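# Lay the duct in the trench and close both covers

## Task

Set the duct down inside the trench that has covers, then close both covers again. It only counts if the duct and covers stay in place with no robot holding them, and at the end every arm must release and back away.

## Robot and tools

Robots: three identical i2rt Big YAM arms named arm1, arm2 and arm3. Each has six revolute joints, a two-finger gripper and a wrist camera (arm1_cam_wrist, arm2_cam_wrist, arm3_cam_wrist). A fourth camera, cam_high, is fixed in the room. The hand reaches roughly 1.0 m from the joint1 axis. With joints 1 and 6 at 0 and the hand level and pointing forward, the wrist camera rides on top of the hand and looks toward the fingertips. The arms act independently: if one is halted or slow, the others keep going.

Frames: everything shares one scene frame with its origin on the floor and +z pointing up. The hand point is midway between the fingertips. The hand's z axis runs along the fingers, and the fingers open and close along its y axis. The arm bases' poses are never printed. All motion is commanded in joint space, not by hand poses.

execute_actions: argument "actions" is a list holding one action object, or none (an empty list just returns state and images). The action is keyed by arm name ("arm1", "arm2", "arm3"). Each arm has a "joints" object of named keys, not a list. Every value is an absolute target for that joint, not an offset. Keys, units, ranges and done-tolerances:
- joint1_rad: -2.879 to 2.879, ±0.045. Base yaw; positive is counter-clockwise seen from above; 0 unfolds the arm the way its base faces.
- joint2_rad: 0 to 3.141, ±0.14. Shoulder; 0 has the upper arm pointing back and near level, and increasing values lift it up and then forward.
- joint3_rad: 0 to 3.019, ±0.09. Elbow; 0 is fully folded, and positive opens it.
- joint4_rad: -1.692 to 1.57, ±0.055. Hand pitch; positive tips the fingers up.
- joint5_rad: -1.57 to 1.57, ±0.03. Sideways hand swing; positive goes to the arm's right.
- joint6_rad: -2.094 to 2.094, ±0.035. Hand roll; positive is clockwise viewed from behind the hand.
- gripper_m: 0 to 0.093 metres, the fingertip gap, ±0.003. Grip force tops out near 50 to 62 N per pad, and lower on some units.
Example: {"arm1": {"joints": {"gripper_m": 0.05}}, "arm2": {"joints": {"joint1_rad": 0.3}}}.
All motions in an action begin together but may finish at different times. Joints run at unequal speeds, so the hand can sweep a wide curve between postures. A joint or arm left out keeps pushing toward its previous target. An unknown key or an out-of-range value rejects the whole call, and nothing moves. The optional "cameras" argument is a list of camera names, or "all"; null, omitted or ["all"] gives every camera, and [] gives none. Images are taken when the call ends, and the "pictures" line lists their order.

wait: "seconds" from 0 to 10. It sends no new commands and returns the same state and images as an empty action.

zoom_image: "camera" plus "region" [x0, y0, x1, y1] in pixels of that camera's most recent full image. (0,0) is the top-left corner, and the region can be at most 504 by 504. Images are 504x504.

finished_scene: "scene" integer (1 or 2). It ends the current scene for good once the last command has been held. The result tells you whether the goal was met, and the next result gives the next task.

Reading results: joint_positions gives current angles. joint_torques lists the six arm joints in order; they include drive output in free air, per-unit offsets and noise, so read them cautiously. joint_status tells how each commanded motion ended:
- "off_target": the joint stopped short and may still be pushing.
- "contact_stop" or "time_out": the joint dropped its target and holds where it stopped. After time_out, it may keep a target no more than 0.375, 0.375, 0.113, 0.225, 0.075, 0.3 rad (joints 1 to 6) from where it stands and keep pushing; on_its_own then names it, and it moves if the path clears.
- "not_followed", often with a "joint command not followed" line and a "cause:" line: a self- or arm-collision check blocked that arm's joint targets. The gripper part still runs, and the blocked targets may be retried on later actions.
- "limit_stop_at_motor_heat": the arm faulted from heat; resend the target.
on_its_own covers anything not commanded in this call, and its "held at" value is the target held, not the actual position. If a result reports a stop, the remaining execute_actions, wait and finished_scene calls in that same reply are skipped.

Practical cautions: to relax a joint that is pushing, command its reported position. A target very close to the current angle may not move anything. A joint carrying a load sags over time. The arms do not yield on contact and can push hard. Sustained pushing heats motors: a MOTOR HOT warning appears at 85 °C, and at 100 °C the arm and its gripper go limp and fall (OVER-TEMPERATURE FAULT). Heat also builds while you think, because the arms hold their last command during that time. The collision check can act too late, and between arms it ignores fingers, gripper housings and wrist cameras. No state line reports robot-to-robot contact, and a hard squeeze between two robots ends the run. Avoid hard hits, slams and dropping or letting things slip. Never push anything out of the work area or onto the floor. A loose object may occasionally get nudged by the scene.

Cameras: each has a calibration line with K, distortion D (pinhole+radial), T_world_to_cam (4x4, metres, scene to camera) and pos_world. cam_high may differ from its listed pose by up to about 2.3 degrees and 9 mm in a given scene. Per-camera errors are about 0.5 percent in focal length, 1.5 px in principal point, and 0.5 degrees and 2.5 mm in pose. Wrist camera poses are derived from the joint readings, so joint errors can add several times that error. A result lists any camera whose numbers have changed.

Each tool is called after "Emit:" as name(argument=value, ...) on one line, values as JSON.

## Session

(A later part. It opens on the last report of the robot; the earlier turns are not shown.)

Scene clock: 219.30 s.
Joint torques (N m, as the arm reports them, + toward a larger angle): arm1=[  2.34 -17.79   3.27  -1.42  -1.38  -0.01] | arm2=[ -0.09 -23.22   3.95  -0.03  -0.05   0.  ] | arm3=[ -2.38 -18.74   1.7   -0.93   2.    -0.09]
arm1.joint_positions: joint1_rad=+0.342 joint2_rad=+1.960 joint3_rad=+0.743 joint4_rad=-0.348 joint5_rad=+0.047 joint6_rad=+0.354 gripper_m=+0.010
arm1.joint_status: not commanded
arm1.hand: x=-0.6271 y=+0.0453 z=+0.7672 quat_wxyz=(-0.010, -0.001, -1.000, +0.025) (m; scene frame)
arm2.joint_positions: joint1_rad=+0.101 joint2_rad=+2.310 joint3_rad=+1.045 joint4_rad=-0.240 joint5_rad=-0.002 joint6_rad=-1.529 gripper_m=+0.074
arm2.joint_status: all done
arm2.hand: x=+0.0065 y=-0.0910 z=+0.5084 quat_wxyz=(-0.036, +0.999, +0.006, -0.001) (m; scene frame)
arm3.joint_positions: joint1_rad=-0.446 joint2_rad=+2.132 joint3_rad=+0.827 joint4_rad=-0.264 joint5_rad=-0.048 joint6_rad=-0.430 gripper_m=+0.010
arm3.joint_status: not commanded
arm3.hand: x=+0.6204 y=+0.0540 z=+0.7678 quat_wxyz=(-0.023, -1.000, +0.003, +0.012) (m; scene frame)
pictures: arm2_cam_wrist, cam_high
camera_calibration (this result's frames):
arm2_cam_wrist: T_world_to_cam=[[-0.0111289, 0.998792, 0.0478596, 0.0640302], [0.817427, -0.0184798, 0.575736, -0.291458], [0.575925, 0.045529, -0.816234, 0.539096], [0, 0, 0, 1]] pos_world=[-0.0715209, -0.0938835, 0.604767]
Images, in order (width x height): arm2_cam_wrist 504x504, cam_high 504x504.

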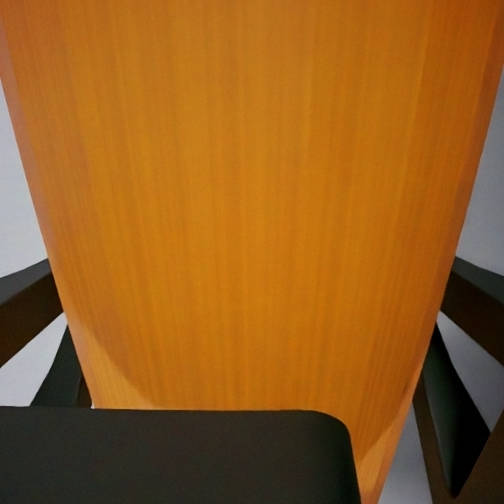

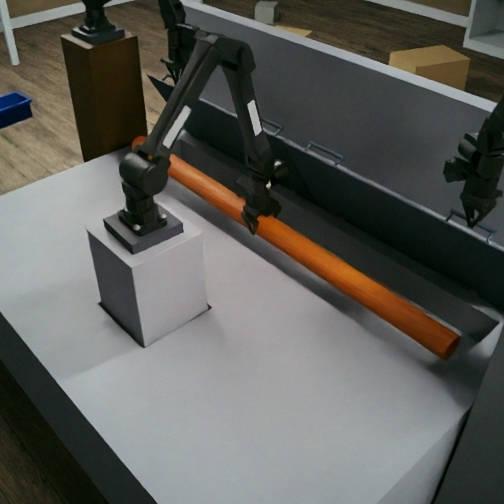

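Emit:
execute_actions(actions=[{"arm2":{"joints":{"joint1_rad":0.134,"joint2_rad":2.425,"joint3_rad":1.185,"joint4_rad":-0.15,"joint6_rad":-1.503}}}], cameras=["arm2_cam_wrist","cam_high"])

Scene clock: 232.70 s.
Joint torques (N m, as the arm reports them, + toward a larger angle): arm1=[  2.25 -17.78   3.27  -1.41  -1.37   0.  ] | arm2=[  0.7  -24.1    3.51   0.69  -0.02   0.11] | arm3=[ -2.45 -18.64   1.7   -0.94   2.    -0.08]
arm1.joint_positions: joint1_rad=+0.342 joint2_rad=+1.960 joint3_rad=+0.743 joint4_rad=-0.348 joint5_rad=+0.047 joint6_rad=+0.354 gripper_m=+0.010
arm1.joint_status: not commanded
arm1.hand: x=-0.6271 y=+0.0453 z=+0.7672 quat_wxyz=(-0.010, -0.001, -1.000, +0.025) (m; scene frame)
arm2.joint_positions: joint1_rad=+0.131 joint2_rad=+2.490 joint3_rad=+1.160 joint4_rad=-0.158 joint5_rad=-0.002 joint6_rad=-1.506 gripper_m=+0.074
arm2.joint_status: all done
arm2.hand: x=-0.0084 y=-0.0742 z=+0.4438 quat_wxyz=(-0.045, +0.999, +0.010, -0.002) (m; scene frame)
arm3.joint_positions: joint1_rad=-0.446 joint2_rad=+2.132 joint3_rad=+0.827 joint4_rad=-0.264 joint5_rad=-0.048 joint6_rad=-0.430 gripper_m=+0.010
arm3.joint_status: not commanded
arm3.hand: x=+0.6204 y=+0.0540 z=+0.7678 quat_wxyz=(-0.023, -1.000, +0.003, +0.012) (m; scene frame)
pictures: arm2_cam_wrist, cam_high
camera_calibration (this result's frames):
arm2_cam_wrist: T_world_to_cam=[[-0.0190968, 0.997688, 0.0652167, 0.042348], [0.818964, -0.021808, 0.57343, -0.240928], [0.573527, 0.0643608, -0.816654, 0.49572], [0, 0, 0, 1]] pos_world=[-0.0861886, -0.0794092, 0.540225]
Images, in order (width x height): arm2_cam_wrist 504x504, cam_high 504x504.

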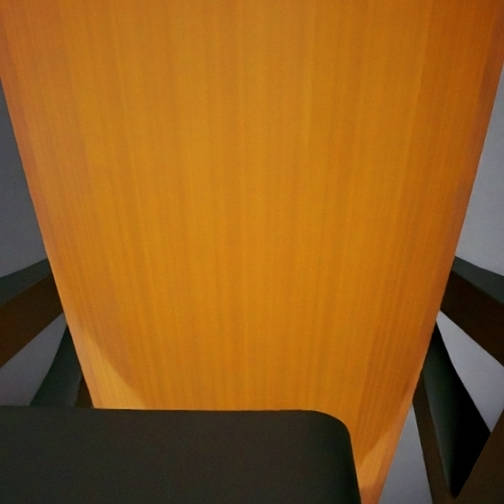

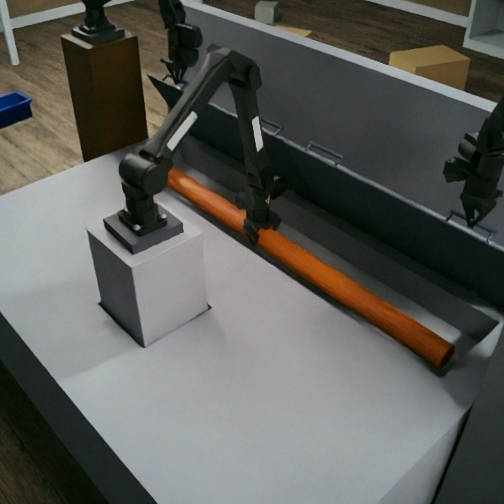

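Emit:
zoom_image(camera="cam_high", region=[130, 120, 230, 200])

Emit:
zoom_image(camera="cam_high", region=[400, 290, 504, 400])

Region (130, 120, 230, 200) of cam_high's 504x504 image, scaled by 5.040, with more detail than that image has; it fills the top 403 rows of this view, and the rest is white.

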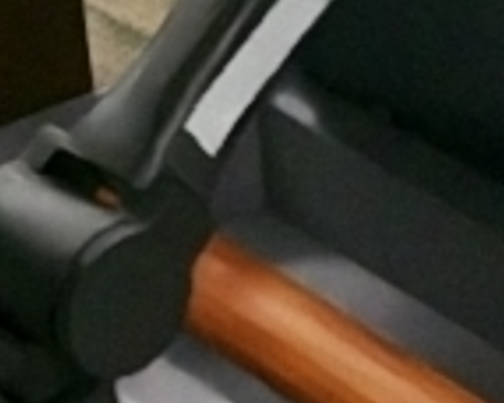

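Region (400, 290, 504, 400) of cam_high's 504x504 image, scaled by 4.582, with more detail than that image has; it fills the left 477 columns of this view, and the rest is white.

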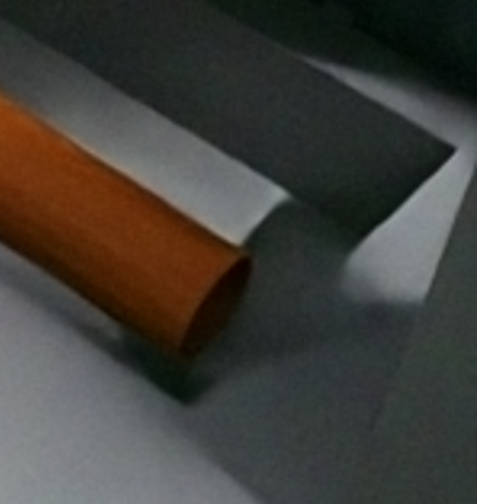

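Emit:
execute_actions(actions=[{"arm2":{"joints":{"joint1_rad":0.131,"joint2_rad":2.531,"joint3_rad":1.315,"joint4_rad":-0.178,"joint6_rad":-1.503}}}], cameras=["cam_high"])

Scene clock: 240.93 s.
Joint torques (N m, as the arm reports them, + toward a larger angle): arm1=[  2.3  -17.79   3.29  -1.42  -1.37  -0.01] | arm2=[  0.32 -23.98   3.84  -0.08  -0.06   0.09] | arm3=[ -2.46 -18.68   1.7   -0.91   2.    -0.08]
arm1.joint_positions: joint1_rad=+0.342 joint2_rad=+1.960 joint3_rad=+0.743 joint4_rad=-0.348 joint5_rad=+0.047 joint6_rad=+0.354 gripper_m=+0.010
arm1.joint_status: not commanded
arm1.hand: x=-0.6271 y=+0.0453 z=+0.7672 quat_wxyz=(-0.010, -0.001, -1.000, +0.025) (m; scene frame)
arm2.joint_positions: joint1_rad=+0.131 joint2_rad=+2.594 joint3_rad=+1.288 joint4_rad=-0.171 joint5_rad=-0.002 joint6_rad=-1.506 gripper_m=+0.074
arm2.joint_status: all done
arm2.hand: x=-0.0106 y=-0.0458 z=+0.4102 quat_wxyz=(-0.050, +0.999, +0.010, -0.003) (m; scene frame)
arm3.joint_positions: joint1_rad=-0.446 joint2_rad=+2.132 joint3_rad=+0.827 joint4_rad=-0.264 joint5_rad=-0.048 joint6_rad=-0.430 gripper_m=+0.010
arm3.joint_status: not commanded
arm3.hand: x=+0.6204 y=+0.0540 z=+0.7678 quat_wxyz=(-0.023, -1.000, +0.003, +0.012) (m; scene frame)
pictures: cam_high
Images, in order (width x height): cam_high 504x504.

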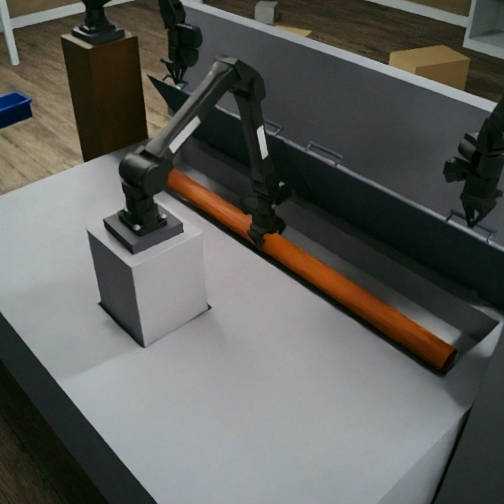

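Emit:
execute_actions(actions=[{"arm2":{"joints":{"joint1_rad":0.126,"joint2_rad":2.645,"joint3_rad":1.39,"joint4_rad":-0.178,"joint6_rad":-1.503}}}], cameras=["arm2_cam_wrist","cam_high"])

Scene clock: 242.77 s.
Joint torques (N m, as the arm reports them, + toward a larger angle): arm1=[  2.24 -17.87   3.24  -1.42  -1.37  -0.01] | arm2=[ -0.34 -24.38   3.13  -0.12  -0.19   0.11] | arm3=[ -2.42 -18.71   1.69  -0.93   2.    -0.09]
arm1.joint_positions: joint1_rad=+0.342 joint2_rad=+1.960 joint3_rad=+0.743 joint4_rad=-0.348 joint5_rad=+0.047 joint6_rad=+0.354 gripper_m=+0.010
arm1.joint_status: not commanded
arm1.hand: x=-0.6271 y=+0.0453 z=+0.7672 quat_wxyz=(-0.010, -0.001, -1.000, +0.025) (m; scene frame)
arm2.joint_positions: joint1_rad=+0.131 joint2_rad=+2.695 joint3_rad=+1.372 joint4_rad=-0.172 joint5_rad=+0.002 joint6_rad=-1.509 gripper_m=+0.074
arm2.joint_status: all done
arm2.hand: x=-0.0100 y=-0.0443 z=+0.3712 quat_wxyz=(-0.041, +0.999, +0.011, +0.000) (m; scene frame)
arm3.joint_positions: joint1_rad=-0.446 joint2_rad=+2.132 joint3_rad=+0.827 joint4_rad=-0.264 joint5_rad=-0.048 joint6_rad=-0.430 gripper_m=+0.010
arm3.joint_status: not commanded
arm3.hand: x=+0.6204 y=+0.0540 z=+0.7678 quat_wxyz=(-0.023, -1.000, +0.003, +0.012) (m; scene frame)
pictures: arm2_cam_wrist, cam_high
camera_calibration (this result's frames):
arm2_cam_wrist: T_world_to_cam=[[-0.0216925, 0.998068, 0.0582167, 0.0198092], [0.816569, -0.0159101, 0.577029, -0.19842], [0.576841, 0.0600552, -0.814646, 0.434539], [0, 0, 0, 1]] pos_world=[-0.0882063, -0.0490242, 0.467337]
Images, in order (width x height): arm2_cam_wrist 504x504, cam_high 504x504.

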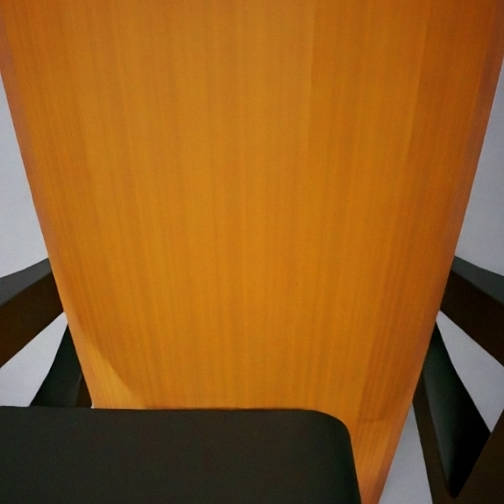

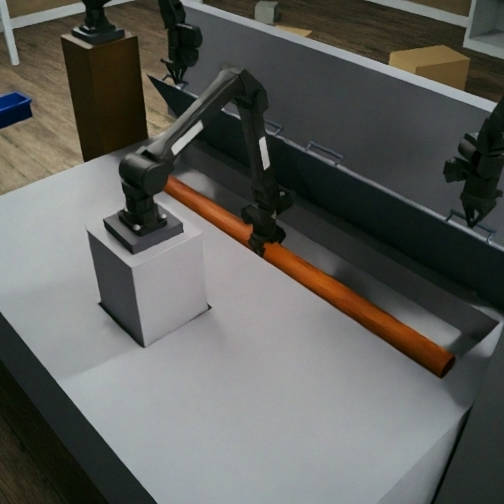

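Emit:
execute_actions(actions=[{"arm2":{"joints":{"joint2_rad":2.69,"joint3_rad":1.374}}}], cameras=["cam_high"])

Scene clock: 244.57 s.
Joint torques (N m, as the arm reports them, + toward a larger angle): arm1=[  2.35 -17.68   3.27  -1.4   -1.37   0.  ] | arm2=[  0.21 -20.5    1.91  -0.01  -0.22   0.12] | arm3=[ -2.55 -18.73   1.74  -0.92   2.    -0.09]
arm1.joint_positions: joint1_rad=+0.342 joint2_rad=+1.960 joint3_rad=+0.743 joint4_rad=-0.348 joint5_rad=+0.047 joint6_rad=+0.354 gripper_m=+0.010
arm1.joint_status: not commanded
arm1.hand: x=-0.6271 y=+0.0453 z=+0.7672 quat_wxyz=(-0.010, -0.001, -1.000, +0.025) (m; scene frame)
arm2.joint_positions: joint1_rad=+0.131 joint2_rad=+2.698 joint3_rad=+1.372 joint4_rad=-0.172 joint5_rad=+0.002 joint6_rad=-1.509 gripper_m=+0.074
arm2.joint_status: all done
arm2.hand: x=-0.0099 y=-0.0459 z=+0.3698 quat_wxyz=(-0.040, +0.999, +0.011, +0.000) (m; scene frame)
arm3.joint_positions: joint1_rad=-0.446 joint2_rad=+2.132 joint3_rad=+0.827 joint4_rad=-0.264 joint5_rad=-0.048 joint6_rad=-0.430 gripper_m=+0.010
arm3.joint_status: not commanded
arm3.hand: x=+0.6204 y=+0.0540 z=+0.7678 quat_wxyz=(-0.023, -1.000, +0.003, +0.012) (m; scene frame)
pictures: cam_high
Images, in order (width x height): cam_high 504x504.

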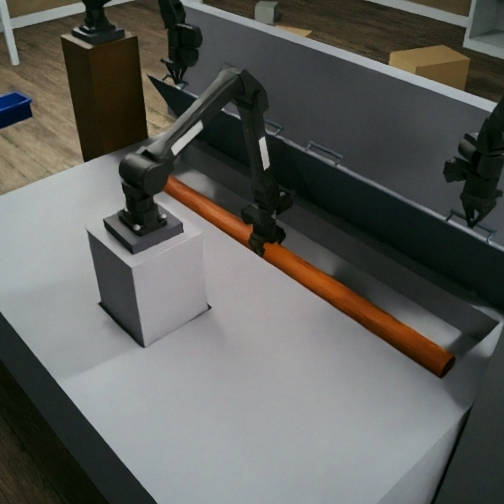

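Emit:
execute_actions(actions=[{"arm2":{"joints":{"joint2_rad":2.698,"gripper_m":0.088}}}], cameras=["arm2_cam_wrist","cam_high"])

Scene clock: 246.10 s.
Joint torques (N m, as the arm reports them, + toward a larger angle): arm1=[  2.08 -17.67   3.27  -1.41  -1.36   0.  ] | arm2=[ -0.06 -19.43   1.96   0.01  -0.2    0.12] | arm3=[ -2.44 -18.68   1.72  -0.89   1.99  -0.08]
arm1.joint_positions: joint1_rad=+0.342 joint2_rad=+1.960 joint3_rad=+0.743 joint4_rad=-0.348 joint5_rad=+0.047 joint6_rad=+0.354 gripper_m=+0.010
arm1.joint_status: not commanded
arm1.hand: x=-0.6271 y=+0.0453 z=+0.7672 quat_wxyz=(-0.010, -0.001, -1.000, +0.025) (m; scene frame)
arm2.joint_positions: joint1_rad=+0.131 joint2_rad=+2.698 joint3_rad=+1.372 joint4_rad=-0.172 joint5_rad=+0.002 joint6_rad=-1.509 gripper_m=+0.088
arm2.joint_status: all done
arm2.hand: x=-0.0099 y=-0.0461 z=+0.3697 quat_wxyz=(-0.039, +0.999, +0.011, +0.000) (m; scene frame)
arm3.joint_positions: joint1_rad=-0.446 joint2_rad=+2.132 joint3_rad=+0.827 joint4_rad=-0.264 joint5_rad=-0.048 joint6_rad=-0.430 gripper_m=+0.010
arm3.joint_status: not commanded
arm3.hand: x=+0.6204 y=+0.0540 z=+0.7678 quat_wxyz=(-0.023, -1.000, +0.003, +0.012) (m; scene frame)
pictures: arm2_cam_wrist, cam_high
camera_calibration (this result's frames):
arm2_cam_wrist: T_world_to_cam=[[-0.0213139, 0.99827, 0.0547958, 0.0229627], [0.816415, -0.0142567, 0.577289, -0.197717], [0.577072, 0.0570404, -0.814699, 0.433198], [0, 0, 0, 1]] pos_world=[-0.0880773, -0.0504515, 0.465807]
Images, in order (width x height): arm2_cam_wrist 504x504, cam_high 504x504.

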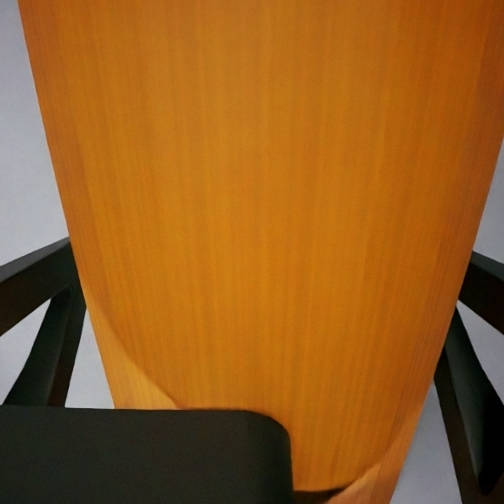

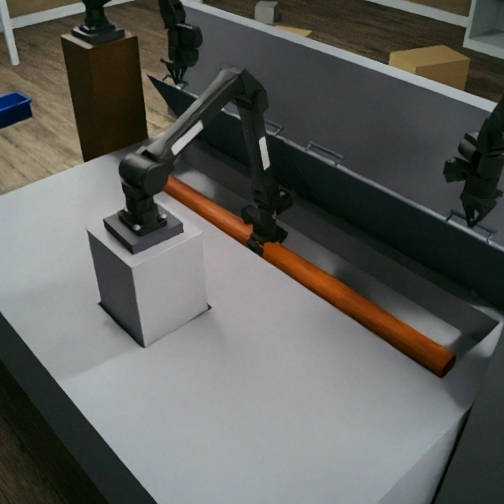

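Emit:
execute_actions(actions=[{"arm2":{"joints":{"joint2_rad":2.49,"joint3_rad":1.25,"joint4_rad":-0.25,"gripper_m":0.093}}}], cameras=["arm2_cam_wrist","cam_high"])

Scene clock: 252.53 s.
Joint torques (N m, as the arm reports them, + toward a larger angle): arm1=[  2.48 -17.75   3.27  -1.42  -1.38   0.01] | arm2=[  0.04 -19.35   2.9   -0.21  -0.17   0.13] | arm3=[ -2.41 -18.72   1.69  -0.93   1.98  -0.08]
arm1.joint_positions: joint1_rad=+0.342 joint2_rad=+1.960 joint3_rad=+0.743 joint4_rad=-0.348 joint5_rad=+0.047 joint6_rad=+0.354 gripper_m=+0.010
arm1.joint_status: not commanded
arm1.hand: x=-0.6271 y=+0.0453 z=+0.7672 quat_wxyz=(-0.010, -0.001, -1.000, +0.025) (m; scene frame)
arm2.joint_positions: joint1_rad=+0.131 joint2_rad=+2.495 joint3_rad=+1.244 joint4_rad=-0.237 joint5_rad=+0.001 joint6_rad=-1.509 gripper_m=+0.093
arm2.joint_status: all done
arm2.hand: x=-0.0104 y=-0.0445 z=+0.4505 quat_wxyz=(-0.044, +0.999, +0.011, -0.001) (m; scene frame)
arm3.joint_positions: joint1_rad=-0.446 joint2_rad=+2.132 joint3_rad=+0.827 joint4_rad=-0.264 joint5_rad=-0.048 joint6_rad=-0.430 gripper_m=+0.010
arm3.joint_status: not commanded
arm3.hand: x=+0.6204 y=+0.0540 z=+0.7678 quat_wxyz=(-0.023, -1.000, +0.003, +0.012) (m; scene frame)
pictures: arm2_cam_wrist, cam_high
camera_calibration (this result's frames):
arm2_cam_wrist: T_world_to_cam=[[-0.0217024, 0.997649, 0.0650102, 0.0122947], [0.817337, -0.0197426, 0.575822, -0.243439], [0.575751, 0.0656319, -0.814986, 0.499772], [0, 0, 0, 1]] pos_world=[-0.0885063, -0.0498729, 0.546686]
Images, in order (width x height): arm2_cam_wrist 504x504, cam_high 504x504.

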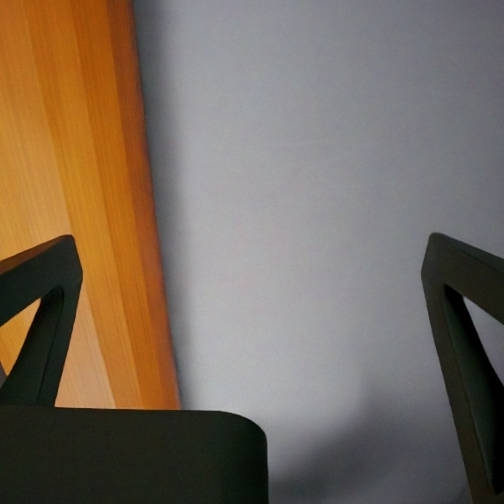

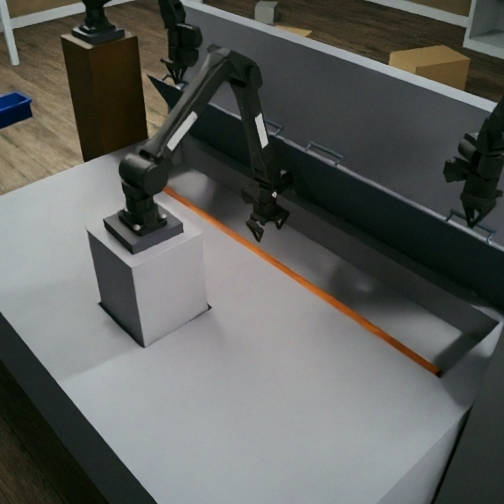

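Emit:
execute_actions(actions=[{"arm2":{"joints":{"joint2_rad":1.75,"joint3_rad":0.43,"joint4_rad":-0.235}}}], cameras=["cam_high"])

Scene clock: 267.37 s.
Joint torques (N m, as the arm reports them, + toward a larger angle): arm1=[  2.27 -17.79   3.22  -1.41  -1.38  -0.01] | arm2=[  0.06 -10.04   1.97   0.03  -0.18   0.1 ] | arm3=[ -2.41 -18.81   1.73  -0.89   1.99  -0.09]
arm1.joint_positions: joint1_rad=+0.342 joint2_rad=+1.960 joint3_rad=+0.743 joint4_rad=-0.348 joint5_rad=+0.047 joint6_rad=+0.354 gripper_m=+0.010
arm1.joint_status: not commanded
arm1.hand: x=-0.6271 y=+0.0453 z=+0.7672 quat_wxyz=(-0.010, -0.001, -1.000, +0.025) (m; scene frame)
arm2.joint_positions: joint1_rad=+0.131 joint2_rad=+1.772 joint3_rad=+0.422 joint4_rad=-0.237 joint5_rad=+0.001 joint6_rad=-1.509 gripper_m=+0.093
arm2.joint_status: all done
arm2.hand: x=+0.0107 y=-0.3061 z=+0.6217 quat_wxyz=(+0.005, +1.000, +0.011, +0.003) (m; scene frame)
arm3.joint_positions: joint1_rad=-0.446 joint2_rad=+2.132 joint3_rad=+0.827 joint4_rad=-0.264 joint5_rad=-0.048 joint6_rad=-0.430 gripper_m=+0.010
arm3.joint_status: not commanded
arm3.hand: x=+0.6204 y=+0.0540 z=+0.7678 quat_wxyz=(-0.023, -1.000, +0.003, +0.012) (m; scene frame)
pictures: cam_high
Images, in order (width x height): cam_high 504x504.

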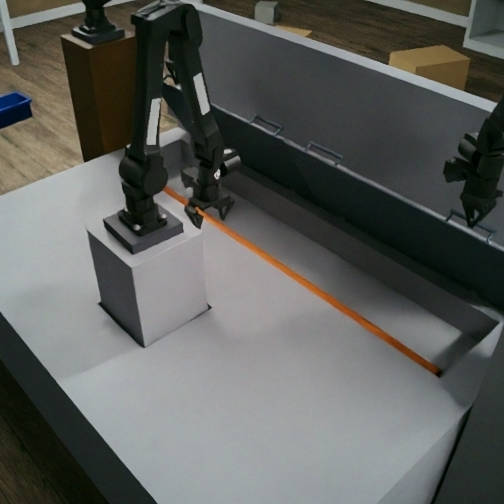

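Emit:
execute_actions(actions=[{"arm1":{"joints":{"joint1_rad":0.11,"joint2_rad":2.065,"joint3_rad":0.705,"joint4_rad":-0.2,"joint6_rad":0.105}},"arm3":{"joints":{"joint1_rad":-0.262,"joint2_rad":2.212,"joint3_rad":0.78,"joint4_rad":-0.125,"joint6_rad":-0.24}},"arm2":{"joints":{"joint2_rad":1.55,"joint3_rad":0.36,"joint4_rad":-0.38}}}], cameras=["cam_high"])

Scene clock: 274.00 s.
Joint torques (N m, as the arm reports them, + toward a larger angle): arm1=[  2.39 -19.17   0.23  -0.74  -0.37  -0.1 ] | arm2=[ 0.27 -7.72  2.92 -0.58 -0.2   0.14] | arm3=[ -2.86 -20.61  -0.9   -0.6    0.93  -0.05]
arm1.joint_positions: joint1_rad=+0.087 joint2_rad=+2.115 joint3_rad=+0.719 joint4_rad=-0.172 joint5_rad=+0.017 joint6_rad=+0.112 gripper_m=+0.010
arm1.joint_status: all done
arm1.hand: x=-0.6284 y=-0.0421 z=+0.7142 quat_wxyz=(-0.002, -0.008, -1.000, +0.012) (m; scene frame)
arm2.joint_positions: joint1_rad=+0.131 joint2_rad=+1.558 joint3_rad=+0.353 joint4_rad=-0.363 joint5_rad=+0.001 joint6_rad=-1.509 gripper_m=+0.093
arm2.joint_status: all done
arm2.hand: x=+0.0124 y=-0.3280 z=+0.6596 quat_wxyz=(-0.005, +1.000, +0.011, +0.002) (m; scene frame)
arm3.joint_positions: joint1_rad=-0.230 joint2_rad=+2.260 joint3_rad=+0.798 joint4_rad=-0.105 joint5_rad=-0.023 joint6_rad=-0.233 gripper_m=+0.010
arm3.joint_status: all done
arm3.hand: x=+0.6200 y=-0.0259 z=+0.7212 quat_wxyz=(-0.012, -1.000, -0.007, +0.006) (m; scene frame)
pictures: cam_high
Images, in order (width x height): cam_high 504x504.

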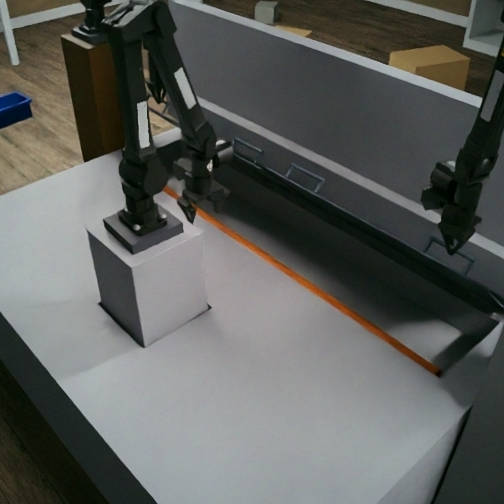

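Emit:
execute_actions(actions=[{"arm1":{"joints":{"joint1_rad":-0.085,"joint2_rad":2.305,"joint3_rad":0.778,"joint4_rad":-0.025,"joint6_rad":-0.095}},"arm3":{"joints":{"joint1_rad":-0.05,"joint2_rad":2.45,"joint3_rad":0.856,"joint4_rad":0.042,"joint6_rad":-0.025}}}], cameras=["cam_high"])

Scene clock: 276.80 s.
Joint torques (N m, as the arm reports them, + toward a larger angle): arm1=[  2.08 -21.34  -1.91  -0.38  -0.24  -0.11] | arm2=[ 0.3  -7.46  3.07 -0.68 -0.18  0.09] | arm3=[ -3.24 -22.21  -3.01  -0.5    1.    -0.01]
arm1.joint_positions: joint1_rad=-0.109 joint2_rad=+2.361 joint3_rad=+0.800 joint4_rad=-0.005 joint5_rad=+0.012 joint6_rad=-0.085 gripper_m=+0.010
arm1.joint_status: all done
arm1.hand: x=-0.6288 y=-0.1091 z=+0.6382 quat_wxyz=(-0.001, -0.008, -1.000, +0.010) (m; scene frame)
arm2.joint_positions: joint1_rad=+0.131 joint2_rad=+1.558 joint3_rad=+0.353 joint4_rad=-0.363 joint5_rad=+0.001 joint6_rad=-1.509 gripper_m=+0.093
arm2.joint_status: not commanded
arm2.hand: x=+0.0124 y=-0.3280 z=+0.6596 quat_wxyz=(-0.005, +1.000, +0.011, +0.002) (m; scene frame)
arm3.joint_positions: joint1_rad=-0.014 joint2_rad=+2.508 joint3_rad=+0.886 joint4_rad=+0.060 joint5_rad=-0.024 joint6_rad=-0.023 gripper_m=+0.010
arm3.joint_status: all done
arm3.hand: x=+0.6195 y=-0.1028 z=+0.6400 quat_wxyz=(-0.013, -1.000, -0.009, +0.006) (m; scene frame)
pictures: cam_high
Images, in order (width x height): cam_high 504x504.

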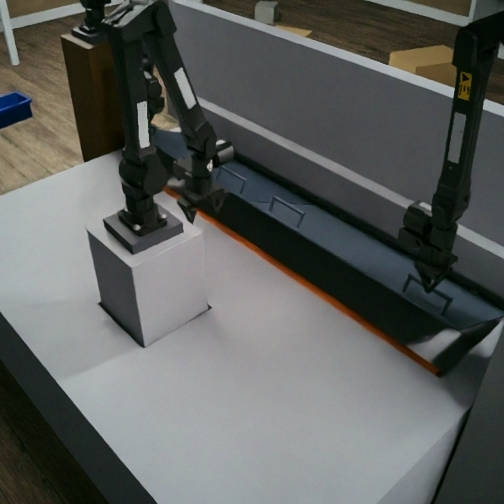

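Emit:
execute_actions(actions=[{"arm1":{"joints":{"joint1_rad":-0.215,"joint2_rad":2.586,"joint3_rad":0.957,"joint4_rad":0.088,"joint6_rad":-0.216}},"arm3":{"joints":{"joint1_rad":0.098,"joint2_rad":2.728,"joint3_rad":1.058,"joint4_rad":0.134,"joint6_rad":0.113}}}], cameras=["cam_high"])

Scene clock: 278.63 s.
Joint torques (N m, as the arm reports them, + toward a larger angle): arm1=[  1.77 -22.42  -2.95   0.06  -0.21  -0.09] | arm2=[ 0.01 -7.49  2.95 -0.6  -0.18  0.13] | arm3=[ -1.92 -23.69  -3.7   -0.2    0.79   0.  ]
arm1.joint_positions: joint1_rad=-0.231 joint2_rad=+2.646 joint3_rad=+0.979 joint4_rad=+0.100 joint5_rad=+0.011 joint6_rad=-0.207 gripper_m=+0.010
arm1.joint_status: all done
arm1.hand: x=-0.6280 y=-0.1527 z=+0.5423 quat_wxyz=(+0.000, -0.008, -1.000, +0.010) (m; scene frame)
arm2.joint_positions: joint1_rad=+0.131 joint2_rad=+1.558 joint3_rad=+0.353 joint4_rad=-0.363 joint5_rad=+0.001 joint6_rad=-1.509 gripper_m=+0.093
arm2.joint_status: not commanded
arm2.hand: x=+0.0124 y=-0.3280 z=+0.6596 quat_wxyz=(-0.005, +1.000, +0.011, +0.002) (m; scene frame)
arm3.joint_positions: joint1_rad=+0.120 joint2_rad=+2.794 joint3_rad=+1.089 joint4_rad=+0.147 joint5_rad=-0.019 joint6_rad=+0.114 gripper_m=+0.010
arm3.joint_status: all done
arm3.hand: x=+0.6194 y=-0.1492 z=+0.5388 quat_wxyz=(-0.011, -1.000, -0.008, +0.006) (m; scene frame)
pictures: cam_high
Images, in order (width x height): cam_high 504x504.

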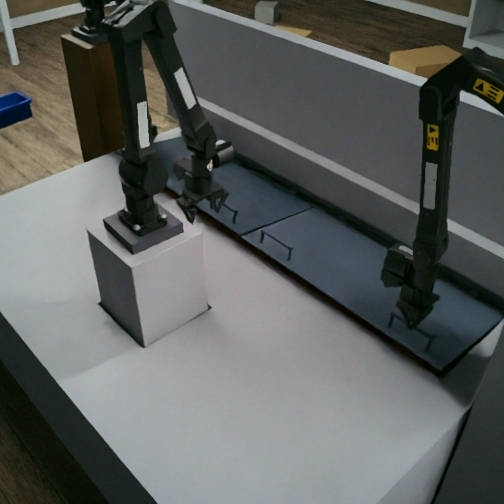

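Emit:
execute_actions(actions=[{"arm1":{"joints":{"joint1_rad":-0.252,"joint2_rad":2.742,"joint3_rad":1.077,"joint4_rad":0.121,"joint6_rad":-0.254}},"arm3":{"joints":{"joint1_rad":0.14,"joint2_rad":2.876,"joint3_rad":1.194,"joint4_rad":0.142,"joint6_rad":0.174}}}], cameras=["cam_high"])

Scene clock: 281.37 s.
Joint torques (N m, as the arm reports them, + toward a larger angle): arm1=[  1.11 -20.96  -2.41   0.33  -0.05  -0.16] | arm2=[-0.1  -7.37  3.06 -0.65 -0.2   0.14] | arm3=[ -0.68 -20.78  -1.66   0.18   0.36   0.14]
arm1.joint_positions: joint1_rad=-0.260 joint2_rad=+2.784 joint3_rad=+1.091 joint4_rad=+0.125 joint5_rad=+0.006 joint6_rad=-0.239 gripper_m=+0.010
arm1.joint_status: all done
arm1.hand: x=-0.6274 y=-0.1630 z=+0.4923 quat_wxyz=(+0.000, -0.006, -1.000, +0.007) (m; scene frame)
arm2.joint_positions: joint1_rad=+0.131 joint2_rad=+1.558 joint3_rad=+0.353 joint4_rad=-0.363 joint5_rad=+0.001 joint6_rad=-1.509 gripper_m=+0.093
arm2.joint_status: not commanded
arm2.hand: x=+0.0124 y=-0.3280 z=+0.6596 quat_wxyz=(-0.005, +1.000, +0.011, +0.002) (m; scene frame)
arm3.joint_positions: joint1_rad=+0.149 joint2_rad=+2.908 joint3_rad=+1.198 joint4_rad=+0.147 joint5_rad=-0.009 joint6_rad=+0.158 gripper_m=+0.010
arm3.joint_status: all done
arm3.hand: x=+0.6187 y=-0.1580 z=+0.4954 quat_wxyz=(-0.006, -1.000, +0.000, +0.004) (m; scene frame)
pictures: cam_high
Images, in order (width x height): cam_high 504x504.

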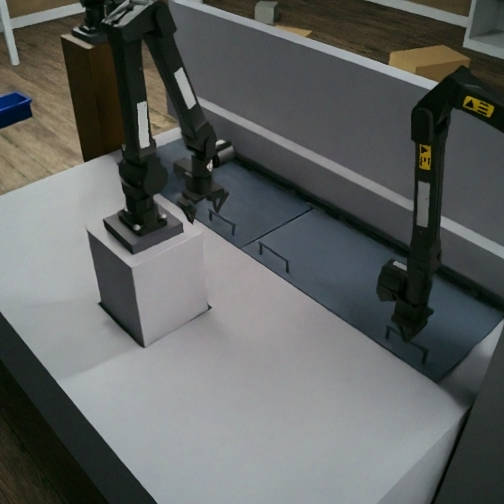

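Emit:
zoom_image(camera="cam_high", region=[330, 280, 504, 420])

Emit:
zoom_image(camera="cam_high", region=[190, 180, 350, 300])

Region (330, 280, 504, 420) of cam_high's 504x504 image, scaled by 2.897, with more detail than that image has; it fills the top 406 rows of this view, and the rest is white.

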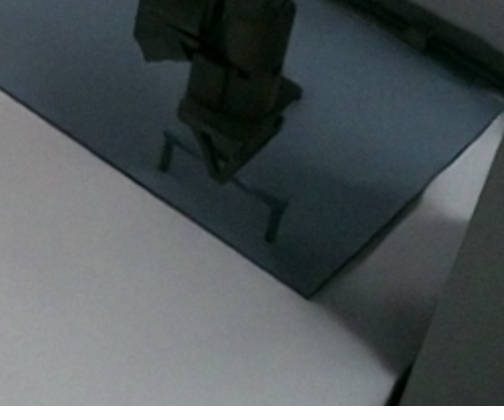

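Region (190, 180, 350, 300) of cam_high's 504x504 image, scaled by 3.150, with more detail than that image has; it fills the top 378 rows of this view, and the rest is white.

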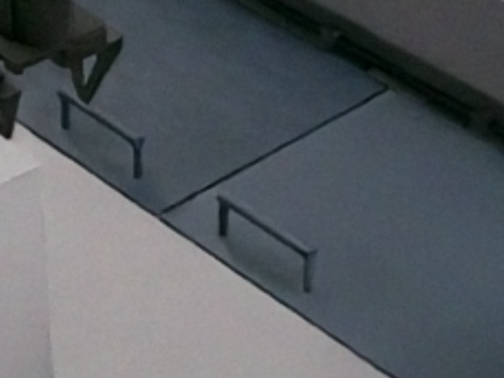

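Emit:
execute_actions(actions=[{"arm1":{"joints":{"joint1_rad":-0.26,"joint2_rad":2.786,"joint3_rad":1.091,"gripper_m":0.05}},"arm3":{"joints":{"joint1_rad":0.149,"joint2_rad":2.912,"joint3_rad":1.198,"gripper_m":0.05}}}], cameras=["arm1_cam_wrist","arm3_cam_wrist","cam_high"])

Scene clock: 287.00 s.
Joint torques (N m, as the arm reports them, + toward a larger angle): arm1=[  0.87 -16.89  -1.31   0.29   0.    -0.11] | arm2=[-0.11 -7.6   3.05 -0.63 -0.2   0.12] | arm3=[  0.08 -17.61  -1.36   0.18   0.07   0.1 ]
arm1.joint_positions: joint1_rad=-0.260 joint2_rad=+2.784 joint3_rad=+1.091 joint4_rad=+0.125 joint5_rad=+0.005 joint6_rad=-0.244 gripper_m=+0.050
arm1.joint_status: all done
arm1.hand: x=-0.6272 y=-0.1628 z=+0.4923 quat_wxyz=(-0.001, -0.004, -1.000, +0.007) (m; scene frame)
arm2.joint_positions: joint1_rad=+0.131 joint2_rad=+1.558 joint3_rad=+0.353 joint4_rad=-0.363 joint5_rad=+0.001 joint6_rad=-1.509 gripper_m=+0.093
arm2.joint_status: not commanded
arm2.hand: x=+0.0124 y=-0.3280 z=+0.6596 quat_wxyz=(-0.005, +1.000, +0.011, +0.002) (m; scene frame)
arm3.joint_positions: joint1_rad=+0.149 joint2_rad=+2.908 joint3_rad=+1.199 joint4_rad=+0.147 joint5_rad=-0.002 joint6_rad=+0.164 gripper_m=+0.050
arm3.joint_status: all done
arm3.hand: x=+0.6183 y=-0.1569 z=+0.4954 quat_wxyz=(-0.003, -1.000, +0.003, +0.005) (m; scene frame)
pictures: arm1_cam_wrist, arm3_cam_wrist, cam_high
camera_calibration (this result's frames):
arm1_cam_wrist: T_world_to_cam=[[0.00823214, -0.99982, 0.017076, -0.163533], [-0.809201, 0.00337166, 0.587522, -0.790293], [-0.587474, -0.0186544, -0.809028, 0.154834], [0, 0, 0, 1]] pos_world=[-0.547198, -0.15795, 0.592372]
arm3_cam_wrist: T_world_to_cam=[[-0.00293545, 0.999995, 0.0014711, 0.161153], [0.826022, 0.00159559, 0.563636, -0.785577], [0.563631, 0.00286968, -0.826022, 0.181823], [0, 0, 0, 1]] pos_world=[0.546895, -0.16042, 0.592732]
Images, in order (width x height): arm1_cam_wrist 504x504, arm3_cam_wrist 504x504, cam_high 504x504.

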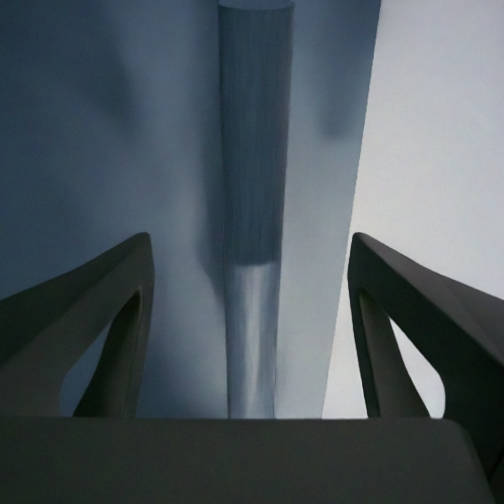

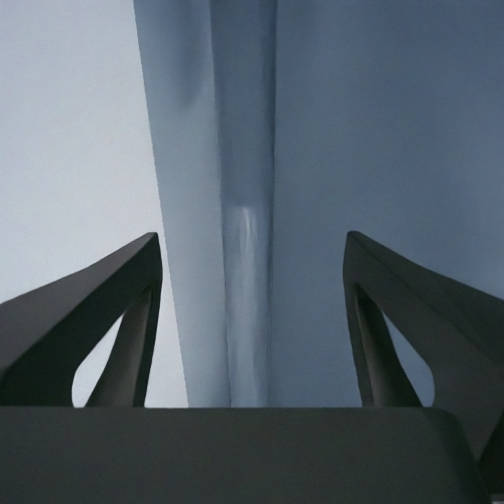

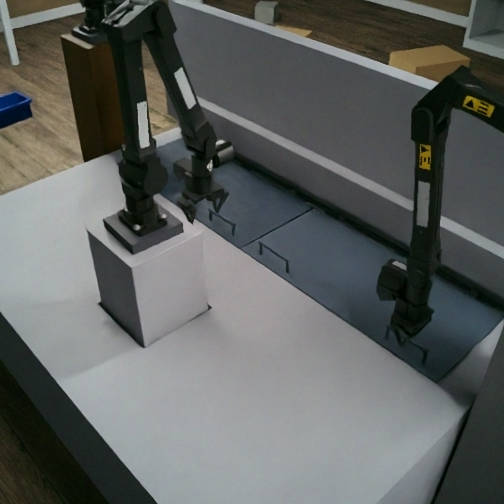

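Emit:
execute_actions(actions=[{"arm1":{"joints":{"joint2_rad":1.858,"joint3_rad":0.722,"joint4_rad":-0.435}},"arm3":{"joints":{"joint2_rad":2.01,"joint3_rad":0.728,"joint4_rad":-0.289}},"arm2":{"joints":{"joint2_rad":1.3,"joint3_rad":0.5,"joint4_rad":-0.6}}}])

Scene clock: 291.27 s.
Joint torques (N m, as the arm reports them, + toward a larger angle): arm1=[  0.56 -13.91   3.52   0.15   0.    -0.1 ] | arm2=[ 0.44 -6.28  6.04 -0.29 -0.18  0.1 ] | arm3=[  0.03 -14.7    1.66  -0.04   0.06   0.09]
arm1.joint_positions: joint1_rad=-0.260 joint2_rad=+1.863 joint3_rad=+0.723 joint4_rad=-0.427 joint5_rad=+0.005 joint6_rad=-0.244 gripper_m=+0.050
arm1.joint_status: all done
arm1.hand: x=-0.6251 y=-0.1609 z=+0.7985 quat_wxyz=(-0.001, -0.004, -1.000, +0.007) (m; scene frame)
arm2.joint_positions: joint1_rad=+0.131 joint2_rad=+1.297 joint3_rad=+0.488 joint4_rad=-0.582 joint5_rad=+0.001 joint6_rad=-1.509 gripper_m=+0.093
arm2.joint_status: all done
arm2.hand: x=+0.0063 y=-0.2583 z=+0.7479 quat_wxyz=(-0.093, +0.996, +0.011, -0.004) (m; scene frame)
arm3.joint_positions: joint1_rad=+0.149 joint2_rad=+2.009 joint3_rad=+0.731 joint4_rad=-0.281 joint5_rad=-0.002 joint6_rad=+0.164 gripper_m=+0.050
arm3.joint_status: all done
arm3.hand: x=+0.6170 y=-0.1565 z=+0.8005 quat_wxyz=(-0.003, -1.000, +0.003, +0.007) (m; scene frame)
pictures: arm1_cam_wrist, arm2_cam_wrist, arm3_cam_wrist, cam_high
camera_calibration (this result's frames):
arm1_cam_wrist: T_world_to_cam=[[0.00860682, -0.999814, 0.0172726, -0.166771], [-0.809633, 0.00317, 0.586928, -0.968396], [-0.586873, -0.0190361, -0.809455, 0.404455], [0, 0, 0, 1]] pos_world=[-0.545246, -0.155971, 0.898647]
arm2_cam_wrist: T_world_to_cam=[[-0.0211564, 0.986533, 0.162188, 0.131088], [0.822015, -0.0751738, 0.564482, -0.43843], [0.569073, 0.145263, -0.809355, 0.762971], [0, 0, 0, 1]] pos_world=[-0.0710168, -0.273112, 0.843739]
arm3_cam_wrist: T_world_to_cam=[[-0.00254318, 0.999996, 0.000935736, 0.16048], [0.827927, 0.00158078, 0.560834, -0.955424], [0.56083, 0.00220102, -0.827928, 0.437672], [0, 0, 0, 1]] pos_world=[0.54597, -0.159932, 0.898044]
Images, in order (width x height): arm1_cam_wrist 504x504, arm2_cam_wrist 504x504, arm3_cam_wrist 504x504, cam_high 504x504.

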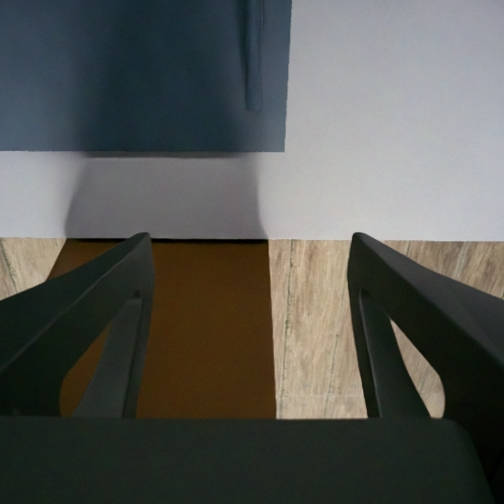

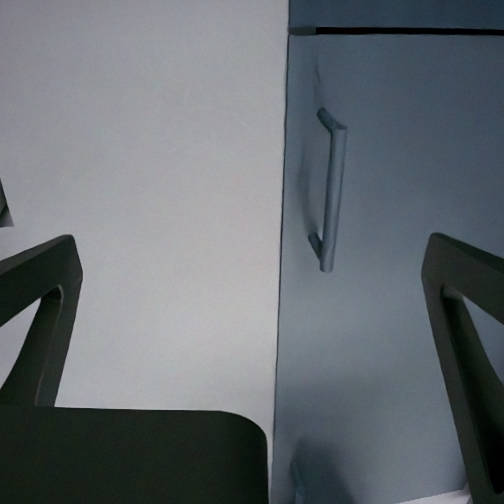

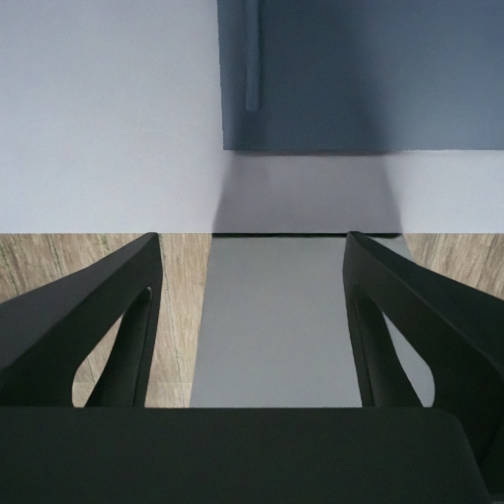

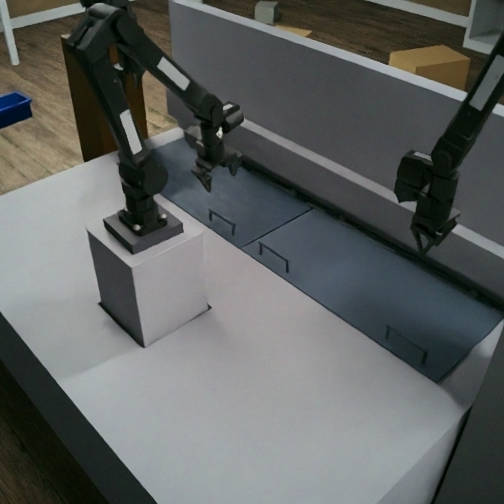

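Emit:
zoom_image(camera="cam_high", region=[140, 120, 504, 420])

Region (140, 120, 504, 420) of cam_high's 504x504 image, scaled by 1.385, with more detail than that image has; it fills the top 415 rows of this view, and the rest is white.

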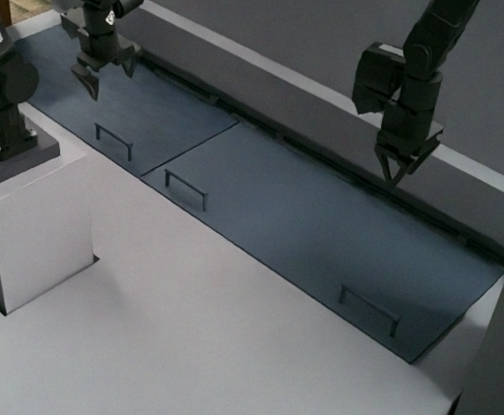

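Both covers are shut flush over the duct, and all arms are clear.

Emit:
finished_scene(scene=2)

The scene is finished: the task was done.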